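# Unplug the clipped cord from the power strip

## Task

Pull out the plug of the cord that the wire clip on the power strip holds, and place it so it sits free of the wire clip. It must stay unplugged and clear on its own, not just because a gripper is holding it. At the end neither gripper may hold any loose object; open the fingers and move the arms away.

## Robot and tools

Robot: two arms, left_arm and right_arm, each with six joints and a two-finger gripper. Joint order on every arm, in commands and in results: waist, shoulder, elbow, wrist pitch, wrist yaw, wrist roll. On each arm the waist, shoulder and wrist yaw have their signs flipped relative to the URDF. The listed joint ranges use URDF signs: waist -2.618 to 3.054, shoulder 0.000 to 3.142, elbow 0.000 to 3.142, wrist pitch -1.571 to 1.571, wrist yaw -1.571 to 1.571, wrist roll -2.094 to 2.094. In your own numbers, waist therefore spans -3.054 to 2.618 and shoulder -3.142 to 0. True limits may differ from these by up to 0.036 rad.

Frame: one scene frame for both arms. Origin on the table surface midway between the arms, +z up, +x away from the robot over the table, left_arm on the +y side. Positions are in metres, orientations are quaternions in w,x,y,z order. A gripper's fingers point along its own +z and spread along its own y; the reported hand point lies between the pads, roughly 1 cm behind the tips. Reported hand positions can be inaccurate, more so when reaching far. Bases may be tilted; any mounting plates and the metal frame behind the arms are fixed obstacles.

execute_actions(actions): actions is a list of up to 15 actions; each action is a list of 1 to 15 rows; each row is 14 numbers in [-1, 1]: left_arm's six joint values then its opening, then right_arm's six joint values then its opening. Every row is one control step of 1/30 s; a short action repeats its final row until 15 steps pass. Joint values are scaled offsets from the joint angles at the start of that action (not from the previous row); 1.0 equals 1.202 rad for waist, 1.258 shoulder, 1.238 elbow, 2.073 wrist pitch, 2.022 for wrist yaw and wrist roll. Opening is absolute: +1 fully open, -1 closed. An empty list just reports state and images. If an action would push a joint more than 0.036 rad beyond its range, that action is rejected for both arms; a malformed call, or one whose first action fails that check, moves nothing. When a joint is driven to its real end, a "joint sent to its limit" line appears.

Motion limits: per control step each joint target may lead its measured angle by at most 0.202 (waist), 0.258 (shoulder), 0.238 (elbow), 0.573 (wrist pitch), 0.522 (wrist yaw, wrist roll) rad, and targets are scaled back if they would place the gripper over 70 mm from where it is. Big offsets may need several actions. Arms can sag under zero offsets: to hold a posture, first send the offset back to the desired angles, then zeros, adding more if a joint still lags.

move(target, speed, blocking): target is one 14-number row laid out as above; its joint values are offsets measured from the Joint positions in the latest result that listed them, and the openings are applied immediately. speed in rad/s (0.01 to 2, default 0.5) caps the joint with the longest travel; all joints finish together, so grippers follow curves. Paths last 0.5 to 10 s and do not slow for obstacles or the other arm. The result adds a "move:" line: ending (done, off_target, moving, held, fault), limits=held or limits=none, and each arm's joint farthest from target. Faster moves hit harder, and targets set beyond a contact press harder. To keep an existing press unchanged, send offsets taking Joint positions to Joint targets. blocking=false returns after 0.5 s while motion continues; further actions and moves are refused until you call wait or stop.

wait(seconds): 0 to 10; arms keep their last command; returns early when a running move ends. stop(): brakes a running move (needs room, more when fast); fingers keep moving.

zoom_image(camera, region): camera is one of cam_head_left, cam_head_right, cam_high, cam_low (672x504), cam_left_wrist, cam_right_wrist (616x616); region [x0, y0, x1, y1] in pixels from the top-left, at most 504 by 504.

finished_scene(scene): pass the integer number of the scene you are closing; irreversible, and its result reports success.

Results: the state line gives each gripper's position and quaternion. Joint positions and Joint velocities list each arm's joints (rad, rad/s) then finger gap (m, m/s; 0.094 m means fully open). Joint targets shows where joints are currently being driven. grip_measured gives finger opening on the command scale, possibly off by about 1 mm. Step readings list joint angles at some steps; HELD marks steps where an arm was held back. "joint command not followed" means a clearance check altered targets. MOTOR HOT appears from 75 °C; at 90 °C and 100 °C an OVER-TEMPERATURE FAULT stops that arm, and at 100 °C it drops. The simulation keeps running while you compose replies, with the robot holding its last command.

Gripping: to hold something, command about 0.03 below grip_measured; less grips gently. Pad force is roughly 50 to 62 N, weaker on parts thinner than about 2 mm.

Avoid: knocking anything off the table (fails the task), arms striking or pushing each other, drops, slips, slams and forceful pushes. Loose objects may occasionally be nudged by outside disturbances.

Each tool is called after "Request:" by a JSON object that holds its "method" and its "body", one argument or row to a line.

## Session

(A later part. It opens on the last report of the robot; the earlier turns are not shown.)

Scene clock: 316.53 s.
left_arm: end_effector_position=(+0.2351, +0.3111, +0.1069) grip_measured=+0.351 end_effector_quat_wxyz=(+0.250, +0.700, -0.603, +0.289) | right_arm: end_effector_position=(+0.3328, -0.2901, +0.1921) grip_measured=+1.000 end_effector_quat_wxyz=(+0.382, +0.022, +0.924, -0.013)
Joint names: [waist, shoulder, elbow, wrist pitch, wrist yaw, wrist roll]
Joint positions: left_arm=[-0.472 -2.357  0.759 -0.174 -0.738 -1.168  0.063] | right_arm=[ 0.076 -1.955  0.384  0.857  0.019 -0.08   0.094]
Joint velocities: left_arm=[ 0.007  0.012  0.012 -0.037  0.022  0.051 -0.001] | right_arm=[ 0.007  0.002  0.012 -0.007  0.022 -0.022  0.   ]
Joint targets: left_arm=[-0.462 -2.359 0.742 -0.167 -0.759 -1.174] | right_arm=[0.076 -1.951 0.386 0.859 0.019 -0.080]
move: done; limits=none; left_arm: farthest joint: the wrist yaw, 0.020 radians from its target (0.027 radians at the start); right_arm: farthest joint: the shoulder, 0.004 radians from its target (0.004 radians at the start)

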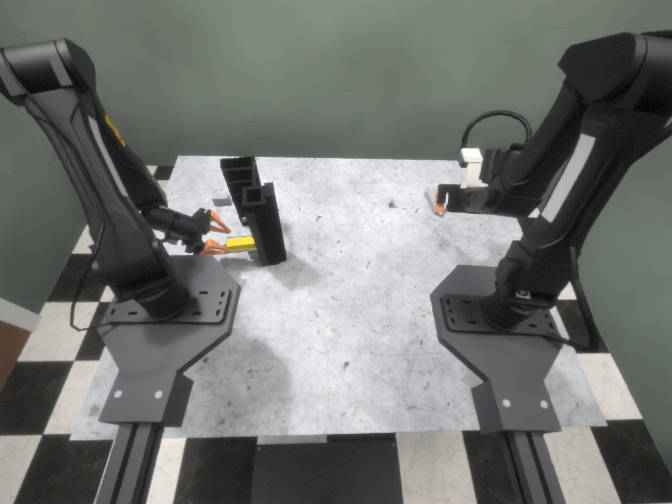

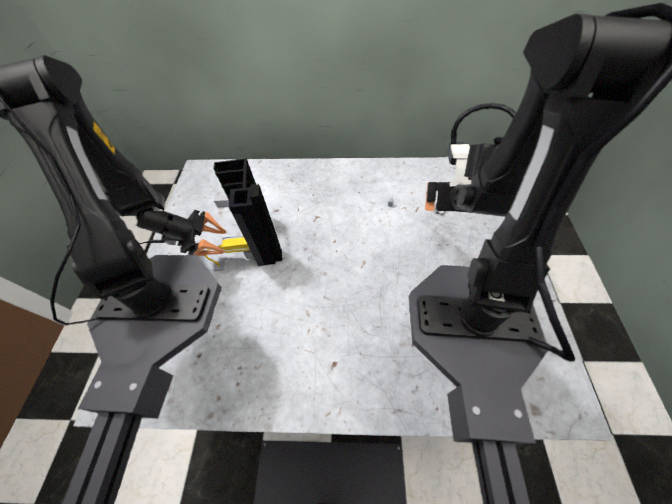

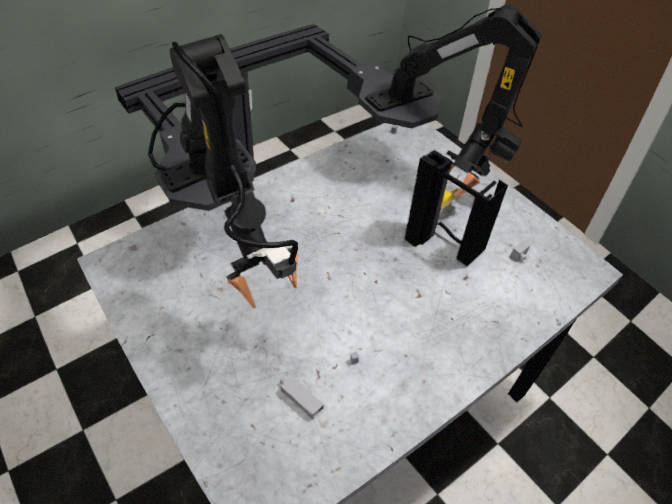

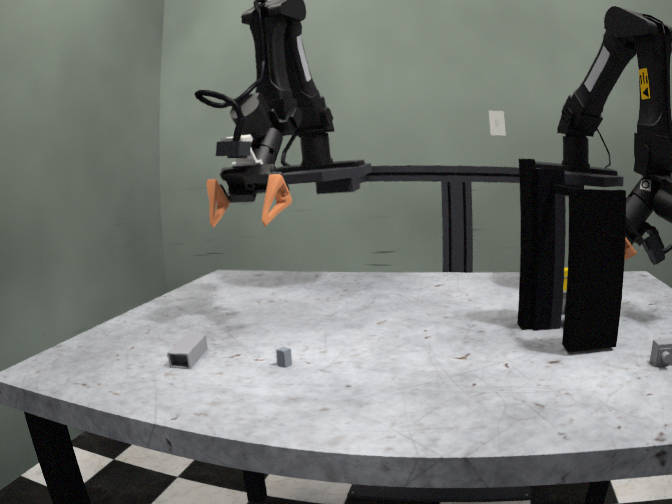

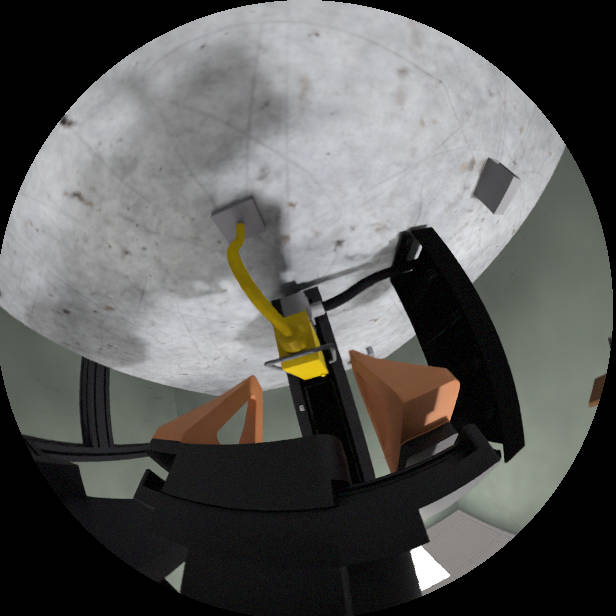

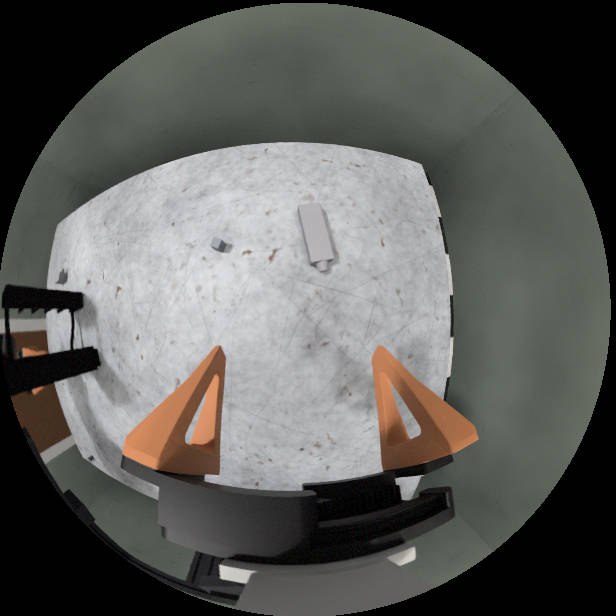

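Request:
{"method": "move", "body": {
  "target": [0.0304,-0.0584,0.0024,0.0562,-0.0125,-0.0195,0.35,0,0.003,0.002,0.001,0,0,1.0],
  "speed": 0.15
}}

Request:
{"method": "zoom_image", "body": {
  "camera": "cam_left_wrist",
  "region": [220, 280, 380, 440]
}}

Request:
{"method": "zoom_image", "body": {
  "camera": "cam_head_left",
  "region": [180, 195, 280, 275]
}}

Scene clock: 349.43 s.
left_arm: end_effector_position=(+0.2369, +0.3047, +0.0897) grip_measured=+0.351 end_effector_quat_wxyz=(+0.243, +0.698, -0.606, +0.293) | right_arm: end_effector_position=(+0.3328, -0.2901, +0.1921) grip_measured=+1.000 end_effector_quat_wxyz=(+0.382, +0.022, +0.924, -0.013)
Joint names: [waist, shoulder, elbow, wrist pitch, wrist yaw, wrist roll]
Joint positions: left_arm=[-0.446 -2.426  0.759 -0.064 -0.743 -1.202  0.063] | right_arm=[ 0.076 -1.955  0.384  0.857  0.019 -0.08   0.094]
Joint velocities: left_arm=[ 0.007 -0.007 -0.007 -0.037 -0.051  0.095  0.001] | right_arm=[ 0.007  0.002 -0.002 -0.007 -0.051 -0.022  0.   ]
Joint targets: left_arm=[-0.435 -2.430 0.762 -0.057 -0.764 -1.207] | right_arm=[0.076 -1.951 0.386 0.859 0.019 -0.080]
move: done; limits=none; left_arm: farthest joint: the wrist yaw, 0.020 radians from its target (0.025 radians at the start); right_arm: farthest joint: the shoulder, 0.004 radians from its target (0.004 radians at the start)

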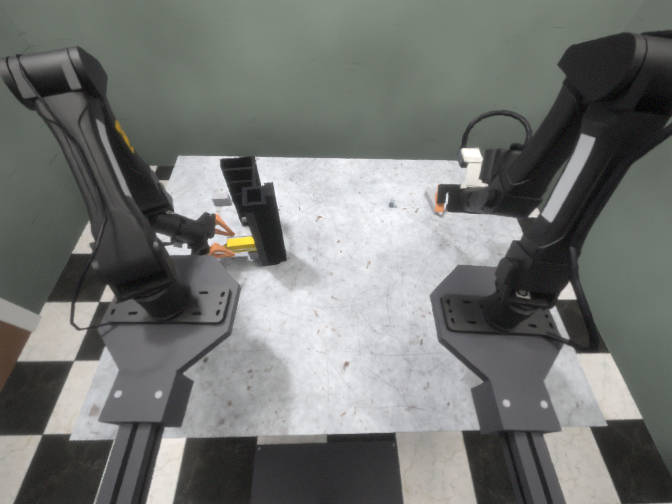

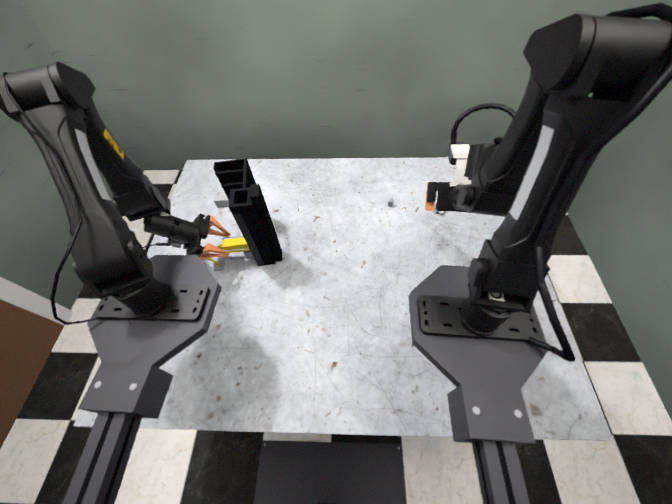

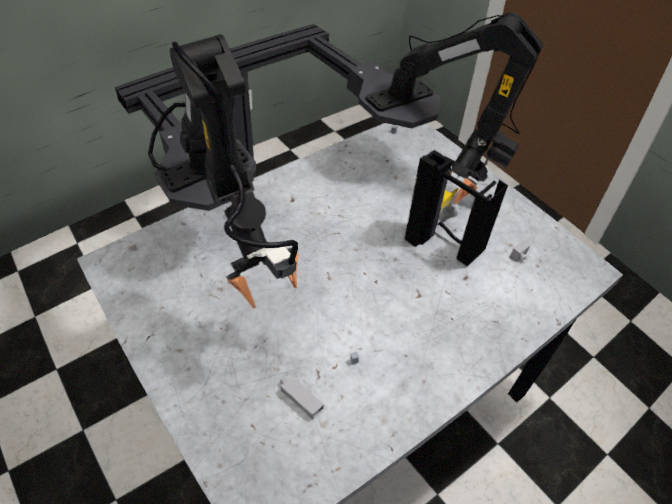

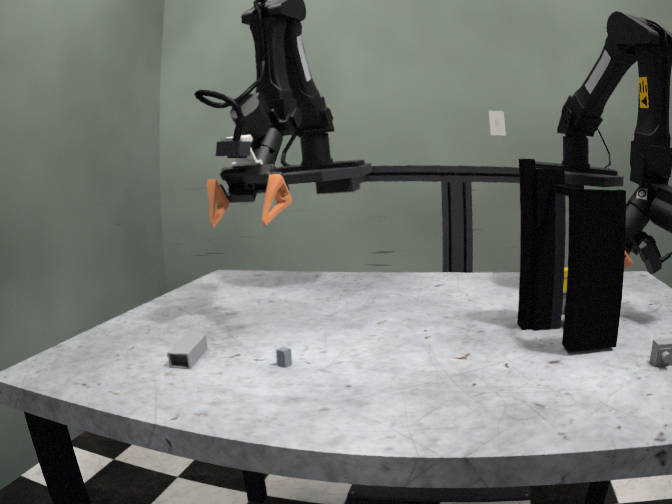

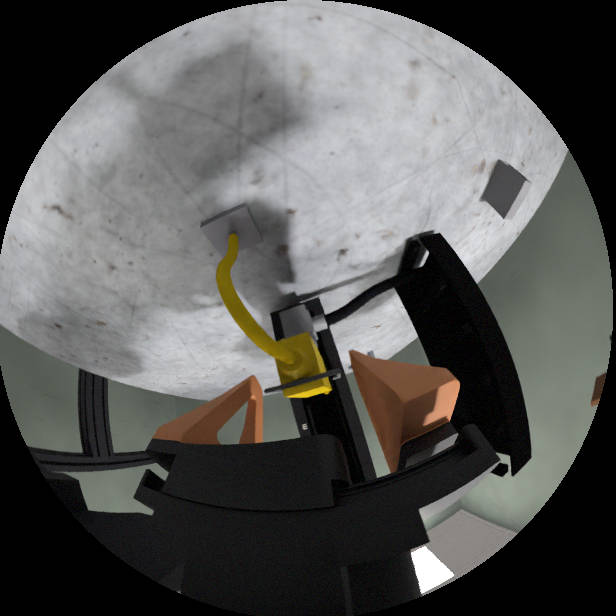

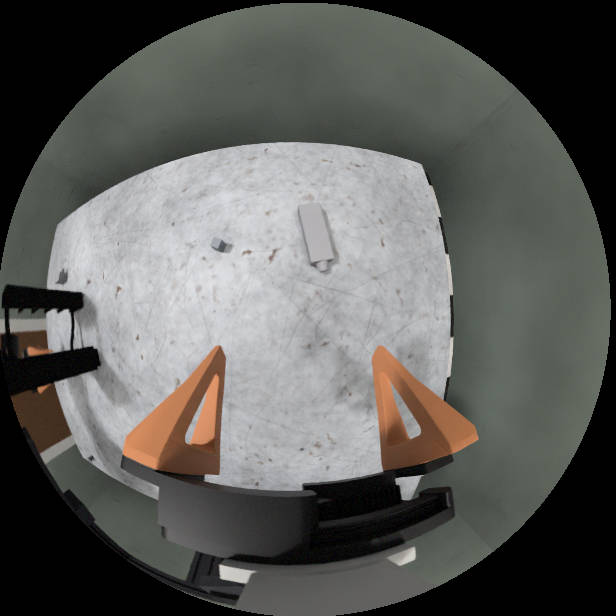

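Region (220, 280, 380, 440) of cam_left_wrist's 616x616 image, scaled by 3.150, with more detail than that image has.

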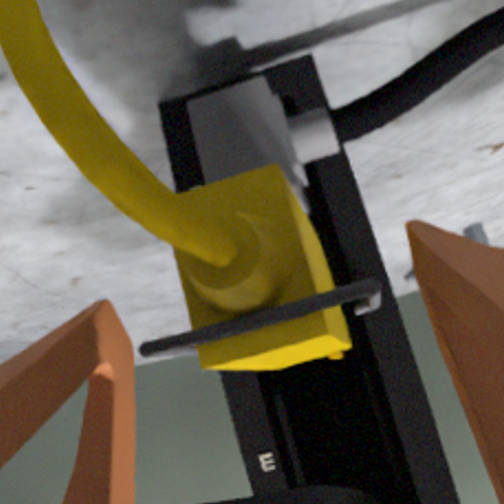

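Region (180, 195, 280, 275) of cam_head_left's 672x504 image, scaled by 5.040, with more detail than that image has; it fills the top 403 rows of this view, and the rest is white.

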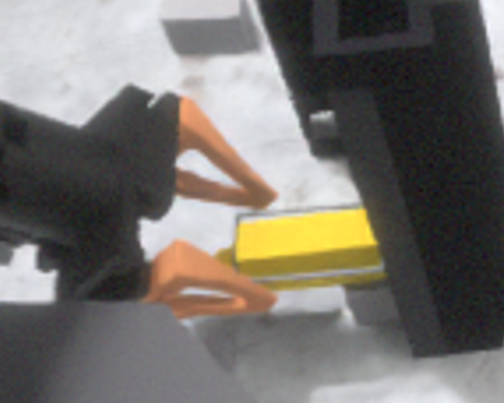

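Request:
{"method": "execute_actions", "body": {
  "actions": [
    [[0.005,-0.003,0.0024,0.002,-0.008,-0.001,0.30,0,0.003,0.002,0.001,0,0,1.0],[0.005,-0.003,0.0024,0.002,-0.008,-0.001,0.25,0,0.003,0.002,0.001,0,0,1.0],[0.005,-0.003,0.0024,0.002,-0.008,-0.001,0.20,0,0.003,0.002,0.001,0,0,1.0],[0.005,-0.003,0.0024,0.002,-0.008,-0.001,0.15,0,0.003,0.002,0.001,0,0,1.0],[0.005,-0.003,0.0024,0.002,-0.008,-0.001,0.11,0,0.003,0.002,0.001,0,0,1.0],[0.005,-0.003,0.0024,0.002,-0.008,-0.001,0.07,0,0.003,0.002,0.001,0,0,1.0],[0.005,-0.003,0.0024,0.002,-0.008,-0.001,0.04,0,0.003,0.002,0.001,0,0,1.0],[0.005,-0.003,0.0024,0.002,-0.008,-0.001,0.02,0,0.003,0.002,0.001,0,0,1.0],[0.005,-0.003,0.0024,0.002,-0.008,-0.001,0.0,0,0.003,0.002,0.001,0,0,1.0],[0.005,-0.003,0.0024,0.002,-0.008,-0.001,-0.015,0,0.003,0.002,0.001,0,0,1.0],[0.005,-0.003,0.0024,0.002,-0.008,-0.001,-0.028,0,0.003,0.002,0.001,0,0,1.0],[0.005,-0.003,0.0024,0.002,-0.008,-0.001,-0.038,0,0.003,0.002,0.001,0,0,1.0],[0.005,-0.003,0.0024,0.002,-0.008,-0.001,-0.046,0,0.003,0.002,0.001,0,0,1.0],[0.005,-0.003,0.0024,0.002,-0.008,-0.001,-0.053,0,0.003,0.002,0.001,0,0,1.0],[0.005,-0.003,0.0024,0.002,-0.008,-0.001,-0.058,0,0.003,0.002,0.001,0,0,1.0]]
  ]
}}

Scene clock: 369.87 s.
left_arm: end_effector_position=(+0.2370, +0.3048, +0.0896) grip_measured=-0.034 end_effector_quat_wxyz=(+0.242, +0.698, -0.607, +0.293) | right_arm: end_effector_position=(+0.3328, -0.2901, +0.1921) grip_measured=+1.000 end_effector_quat_wxyz=(+0.382, +0.022, +0.924, -0.013)
Joint names: [waist, shoulder, elbow, wrist pitch, wrist yaw, wrist roll]
Joint positions: left_arm=[-0.446 -2.426  0.759 -0.063 -0.743 -1.202  0.045] | right_arm=[ 0.076 -1.955  0.384  0.857  0.019 -0.08   0.094]
Joint velocities: left_arm=[ 0.002 -0.007 -0.002 -0.081 -0.007  0.037  0.001] | right_arm=[ 0.012  0.012 -0.017 -0.037  0.154 -0.022  0.   ]
Joint targets: left_arm=[-0.440 -2.429 0.762 -0.060 -0.759 -1.203] | right_arm=[0.076 -1.951 0.386 0.859 0.019 -0.080]
Step readings (joint positions):
0: left_arm=[-0.446 -2.426 0.759 -0.063 -0.743 -1.202] | right_arm=[0.076 -1.955 0.384 0.857 0.019 -0.080]
1: left_arm=[-0.446 -2.426 0.759 -0.063 -0.743 -1.202] | right_arm=[0.076 -1.955 0.384 0.857 0.019 -0.080]
2: left_arm=[-0.446 -2.426 0.759 -0.063 -0.743 -1.202] | right_arm=[0.076 -1.955 0.384 0.857 0.019 -0.080]
4: left_arm=[-0.446 -2.426 0.759 -0.063 -0.743 -1.202] | right_arm=[0.076 -1.955 0.384 0.857 0.019 -0.080]
8: left_arm=[-0.446 -2.426 0.759 -0.063 -0.743 -1.202] | right_arm=[0.076 -1.955 0.384 0.857 0.019 -0.080]
15: Joint positions above

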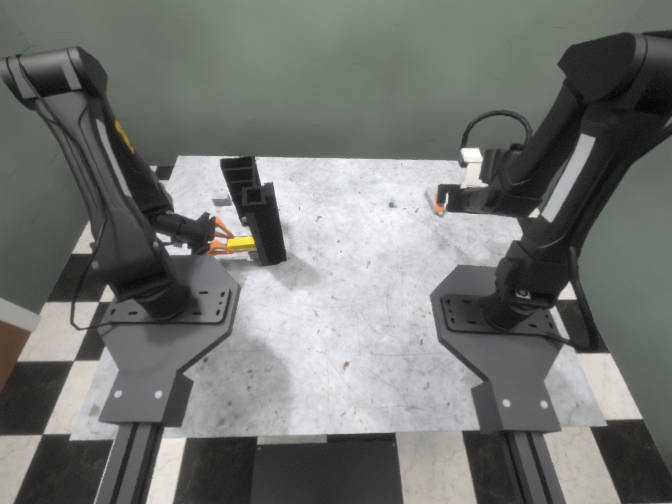

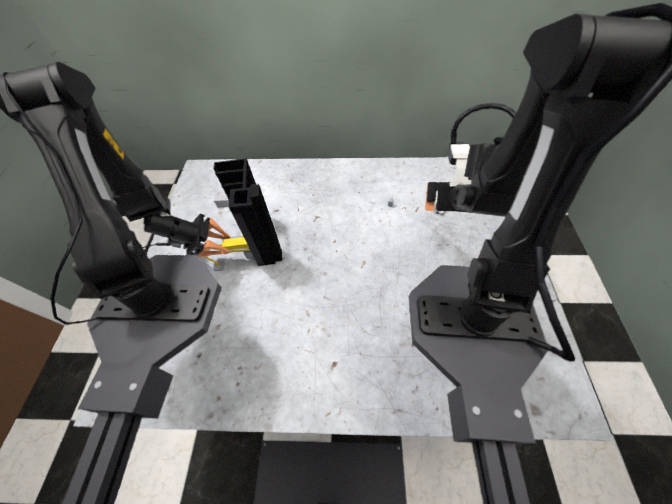

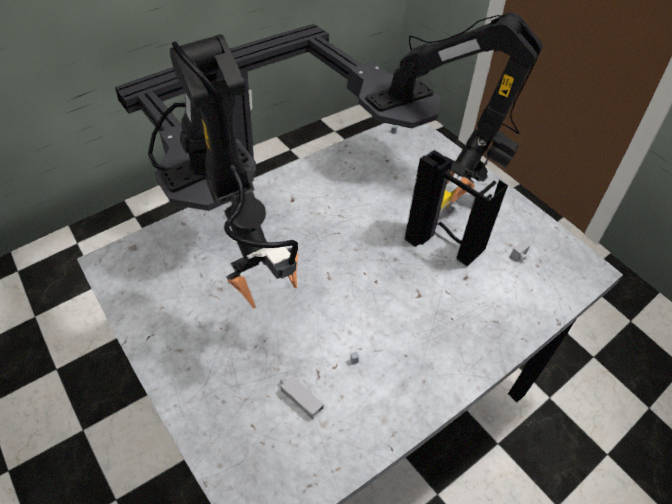

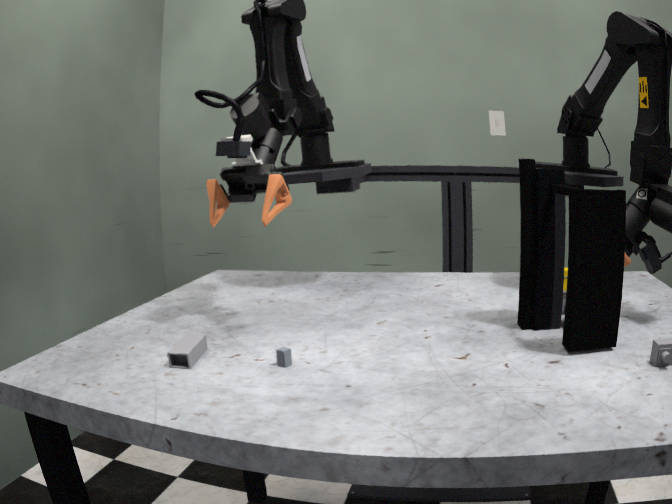

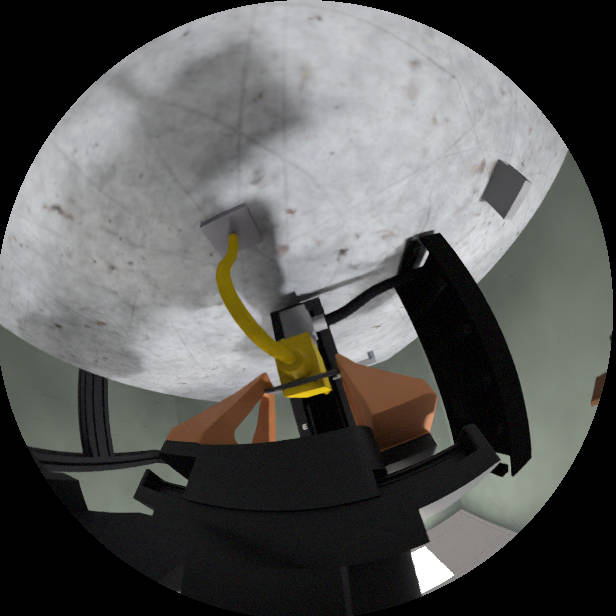

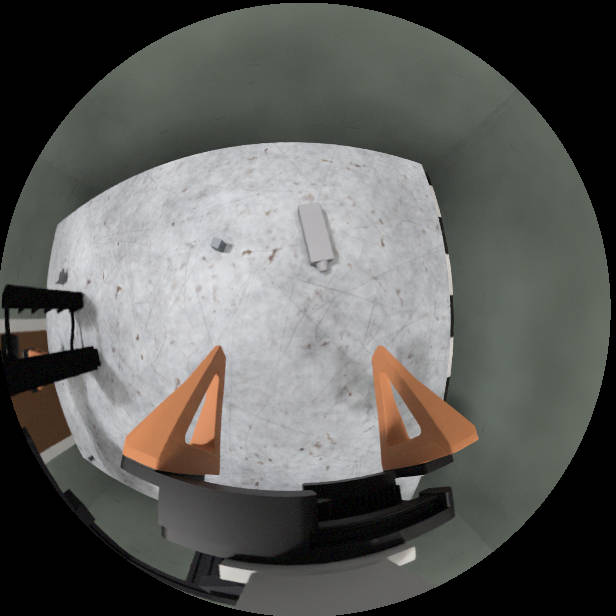

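Request:
{"method": "execute_actions", "body": {
  "actions": [
    [[0.0100,0.0150,-0.0120,0.0043,-0.0030,-0.0047,-0.058,0,0.003,0.002,0.001,0,0,1.0],[0.0134,0.0246,-0.0188,0.0060,0.0020,-0.0080,-0.058,0,0.003,0.002,0.001,0,0,1.0],[0.0186,0.0317,-0.0238,0.0086,0.0074,-0.0129,-0.058,0,0.003,0.002,0.001,0,0,1.0],[0.0245,0.0399,-0.0297,0.0116,0.0129,-0.0188,-0.058,0,0.003,0.002,0.001,0,0,1.0],[0.0314,0.0494,-0.0365,0.0151,0.0191,-0.0254,-0.058,0,0.003,0.002,0.001,0,0,1.0],[0.0391,0.0600,-0.0440,0.0190,0.0262,-0.0328,-0.058,0,0.003,0.002,0.001,0,0,1.0],[0.0468,0.0706,-0.0516,0.0229,0.0332,-0.0403,-0.058,0,0.003,0.002,0.001,0,0,1.0],[0.0545,0.0812,-0.0592,0.0268,0.0403,-0.0478,-0.058,0,0.003,0.002,0.001,0,0,1.0],[0.0622,0.0918,-0.0668,0.0307,0.0473,-0.0552,-0.058,0,0.003,0.002,0.001,0,0,1.0],[0.0699,0.1025,-0.0744,0.0346,0.0544,-0.0627,-0.058,0,0.003,0.002,0.001,0,0,1.0],[0.0767,0.1119,-0.0811,0.0381,0.0606,-0.0693,-0.058,0,0.003,0.002,0.001,0,0,1.0],[0.0827,0.1202,-0.0870,0.0412,0.0661,-0.0751,-0.058,0,0.003,0.002,0.001,0,0,1.0],[0.0878,0.1272,-0.0921,0.0438,0.0708,-0.0801,-0.058,0,0.003,0.002,0.001,0,0,1.0],[0.0912,0.1320,-0.0955,0.0455,0.0740,-0.0834,-0.058,0,0.003,0.002,0.001,0,0,1.0],[0.0938,0.1355,-0.0980,0.0468,0.0763,-0.0859,-0.058,0,0.003,0.002,0.001,0,0,1.0]]
  ]
}}

Request:
{"method": "wait", "body": {
  "seconds": 0.5
}}

Request:
{"method": "zoom_image", "body": {
  "camera": "cam_left_wrist",
  "region": [220, 280, 380, 440]
}}

Scene clock: 454.77 s.
left_arm: end_effector_position=(+0.2367, +0.3044, +0.0969) grip_measured=-0.034 end_effector_quat_wxyz=(+0.194, +0.715, -0.629, +0.236) | right_arm: end_effector_position=(+0.3328, -0.2901, +0.1921) grip_measured=+1.000 end_effector_quat_wxyz=(+0.382, +0.022, +0.924, -0.013)
Joint names: [waist, shoulder, elbow, wrist pitch, wrist yaw, wrist roll]
Joint positions: left_arm=[-0.356 -2.296  0.665  0.024 -0.598 -1.337  0.045] | right_arm=[ 0.076 -1.955  0.384  0.857  0.019 -0.08   0.094]
Joint velocities: left_arm=[ 0.159  0.217 -0.149  0.154  0.227 -0.256 -0.001] | right_arm=[ 0.007 -0.007  0.007 -0.051  0.037 -0.022  0.   ]
Joint targets: left_arm=[-0.333 -2.255 0.637 0.034 -0.589 -1.376] | right_arm=[0.076 -1.951 0.386 0.859 0.019 -0.080]
Step readings (joint positions):
0: left_arm=[-0.446 -2.426 0.759 -0.063 -0.743 -1.202] | right_arm=[0.076 -1.955 0.384 0.857 0.019 -0.080]
1: left_arm=[-0.446 -2.426 0.759 -0.063 -0.743 -1.202] | right_arm=[0.076 -1.955 0.384 0.857 0.019 -0.080]
2: left_arm=[-0.445 -2.426 0.759 -0.063 -0.743 -1.204] | right_arm=[0.076 -1.955 0.384 0.857 0.019 -0.080]
4: left_arm=[-0.440 -2.418 0.752 -0.056 -0.735 -1.211] | right_arm=[0.076 -1.955 0.384 0.857 0.019 -0.080]
8: left_arm=[-0.413 -2.375 0.722 -0.029 -0.690 -1.251] | right_arm=[0.076 -1.955 0.384 0.857 0.019 -0.080]
15: Joint positions above

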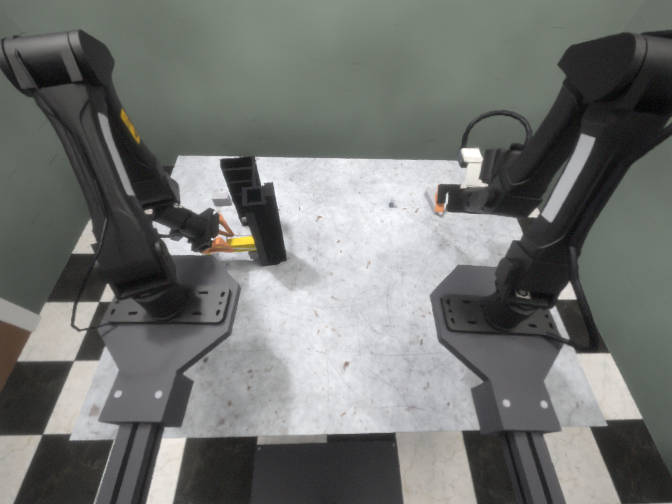

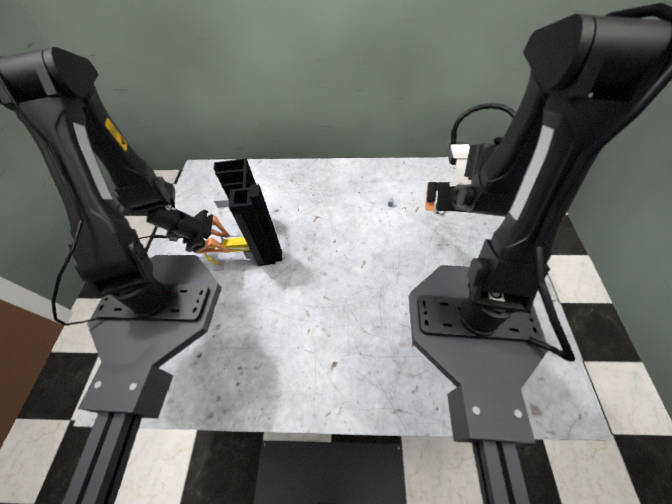

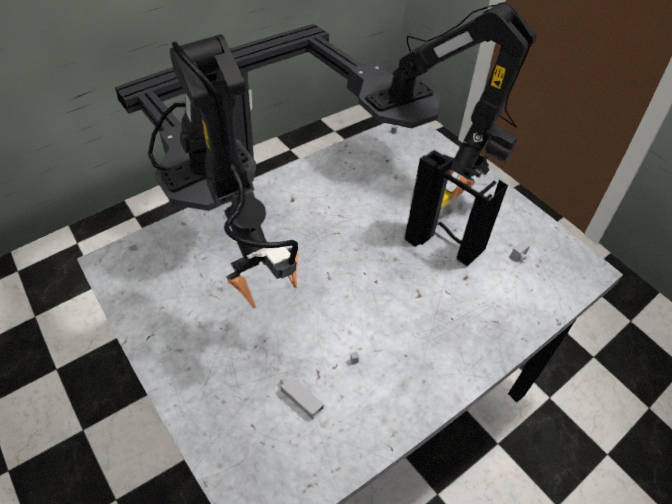

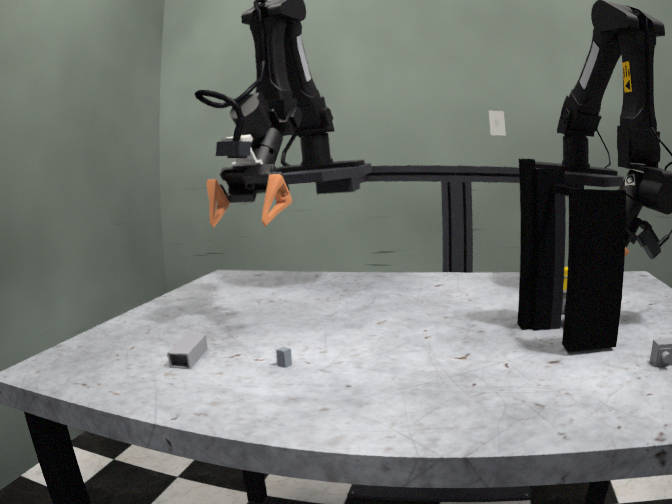

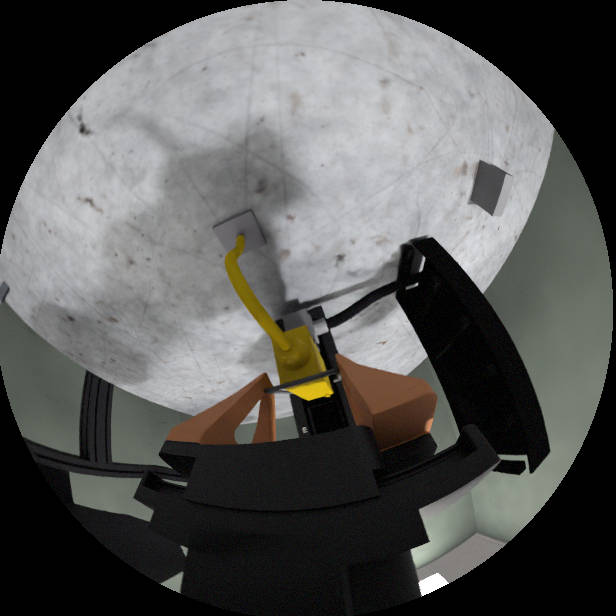

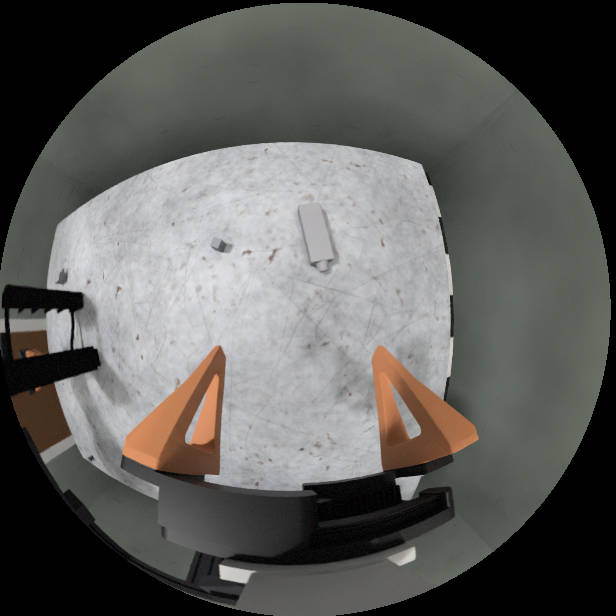

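Scene clock: 455.27 s.
left_arm: end_effector_position=(+0.2367, +0.3039, +0.0992) grip_measured=-0.034 end_effector_quat_wxyz=(+0.192, +0.719, -0.627, +0.231) | right_arm: end_effector_position=(+0.3328, -0.2901, +0.1921) grip_measured=+1.000 end_effector_quat_wxyz=(+0.382, +0.022, +0.924, -0.013)
Joint names: [waist, shoulder, elbow, wrist pitch, wrist yaw, wrist roll]
Joint positions: left_arm=[-0.347 -2.279  0.655  0.026 -0.588 -1.358  0.045] | right_arm=[ 0.076 -1.955  0.384  0.857  0.019 -0.08   0.094]
Joint velocities: left_arm=[ 0.007 -0.002  0.007 -0.022  0.007  0.007  0.   ] | right_arm=[-0.002  0.002  0.002 -0.051 -0.037  0.037  0.   ]
Joint targets: left_arm=[-0.333 -2.255 0.637 0.034 -0.589 -1.375] | right_arm=[0.076 -1.951 0.386 0.859 0.019 -0.080]
wait: 0.50 s; at rest by 0.33 s

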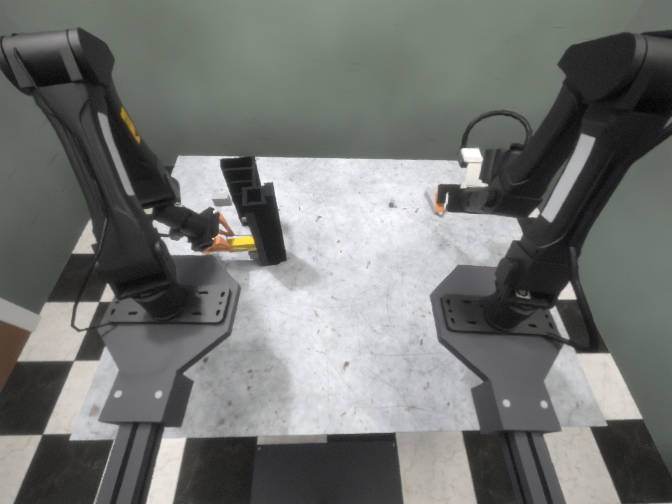

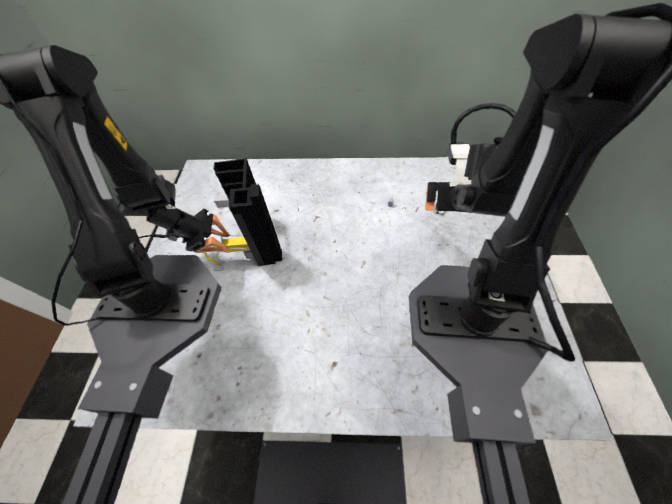

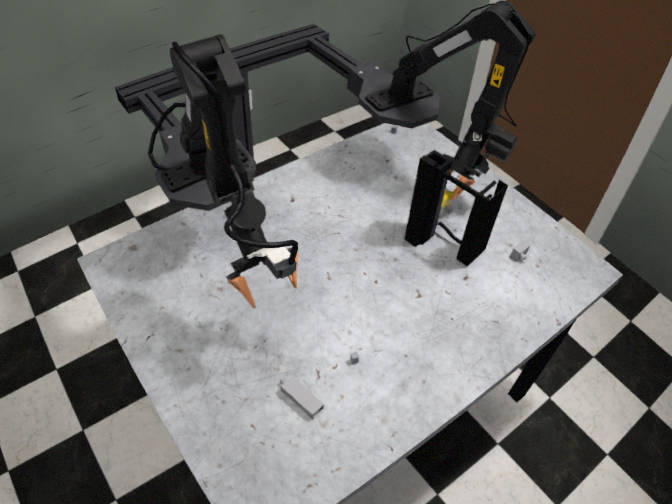

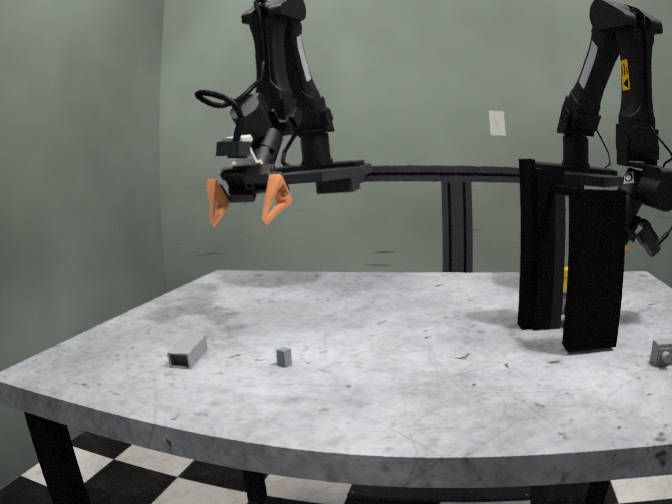

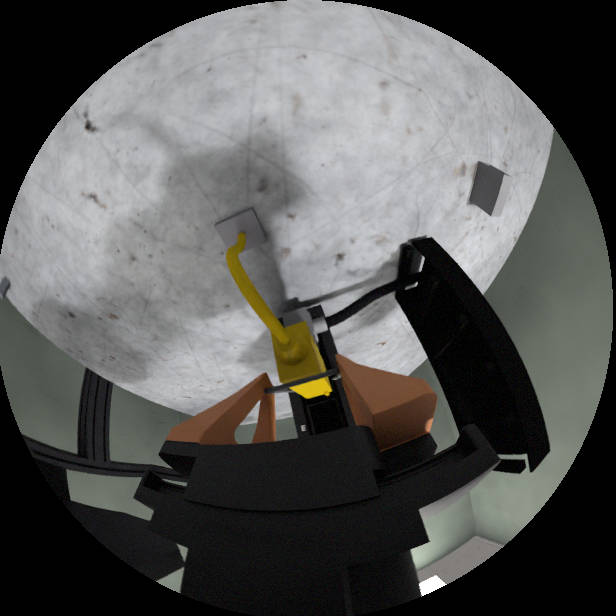

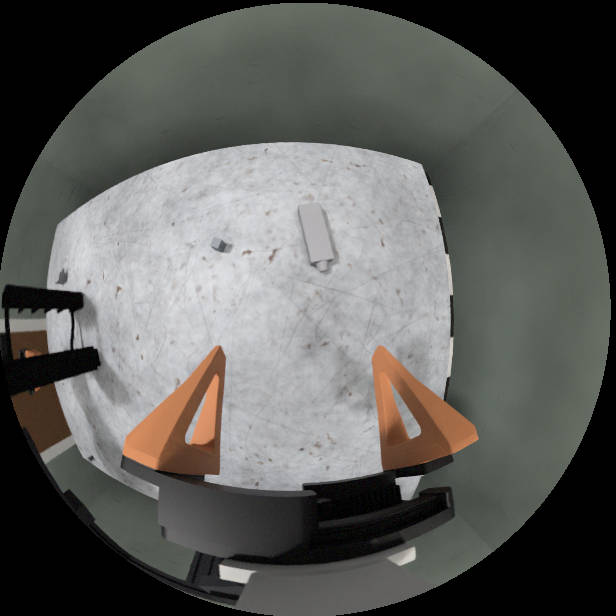

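Region (220, 280, 380, 440) of cam_left_wrist's 616x616 image, scaled by 3.150, with more detail than that image has.

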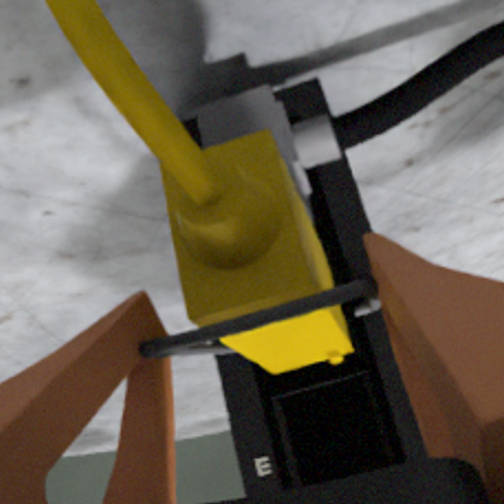

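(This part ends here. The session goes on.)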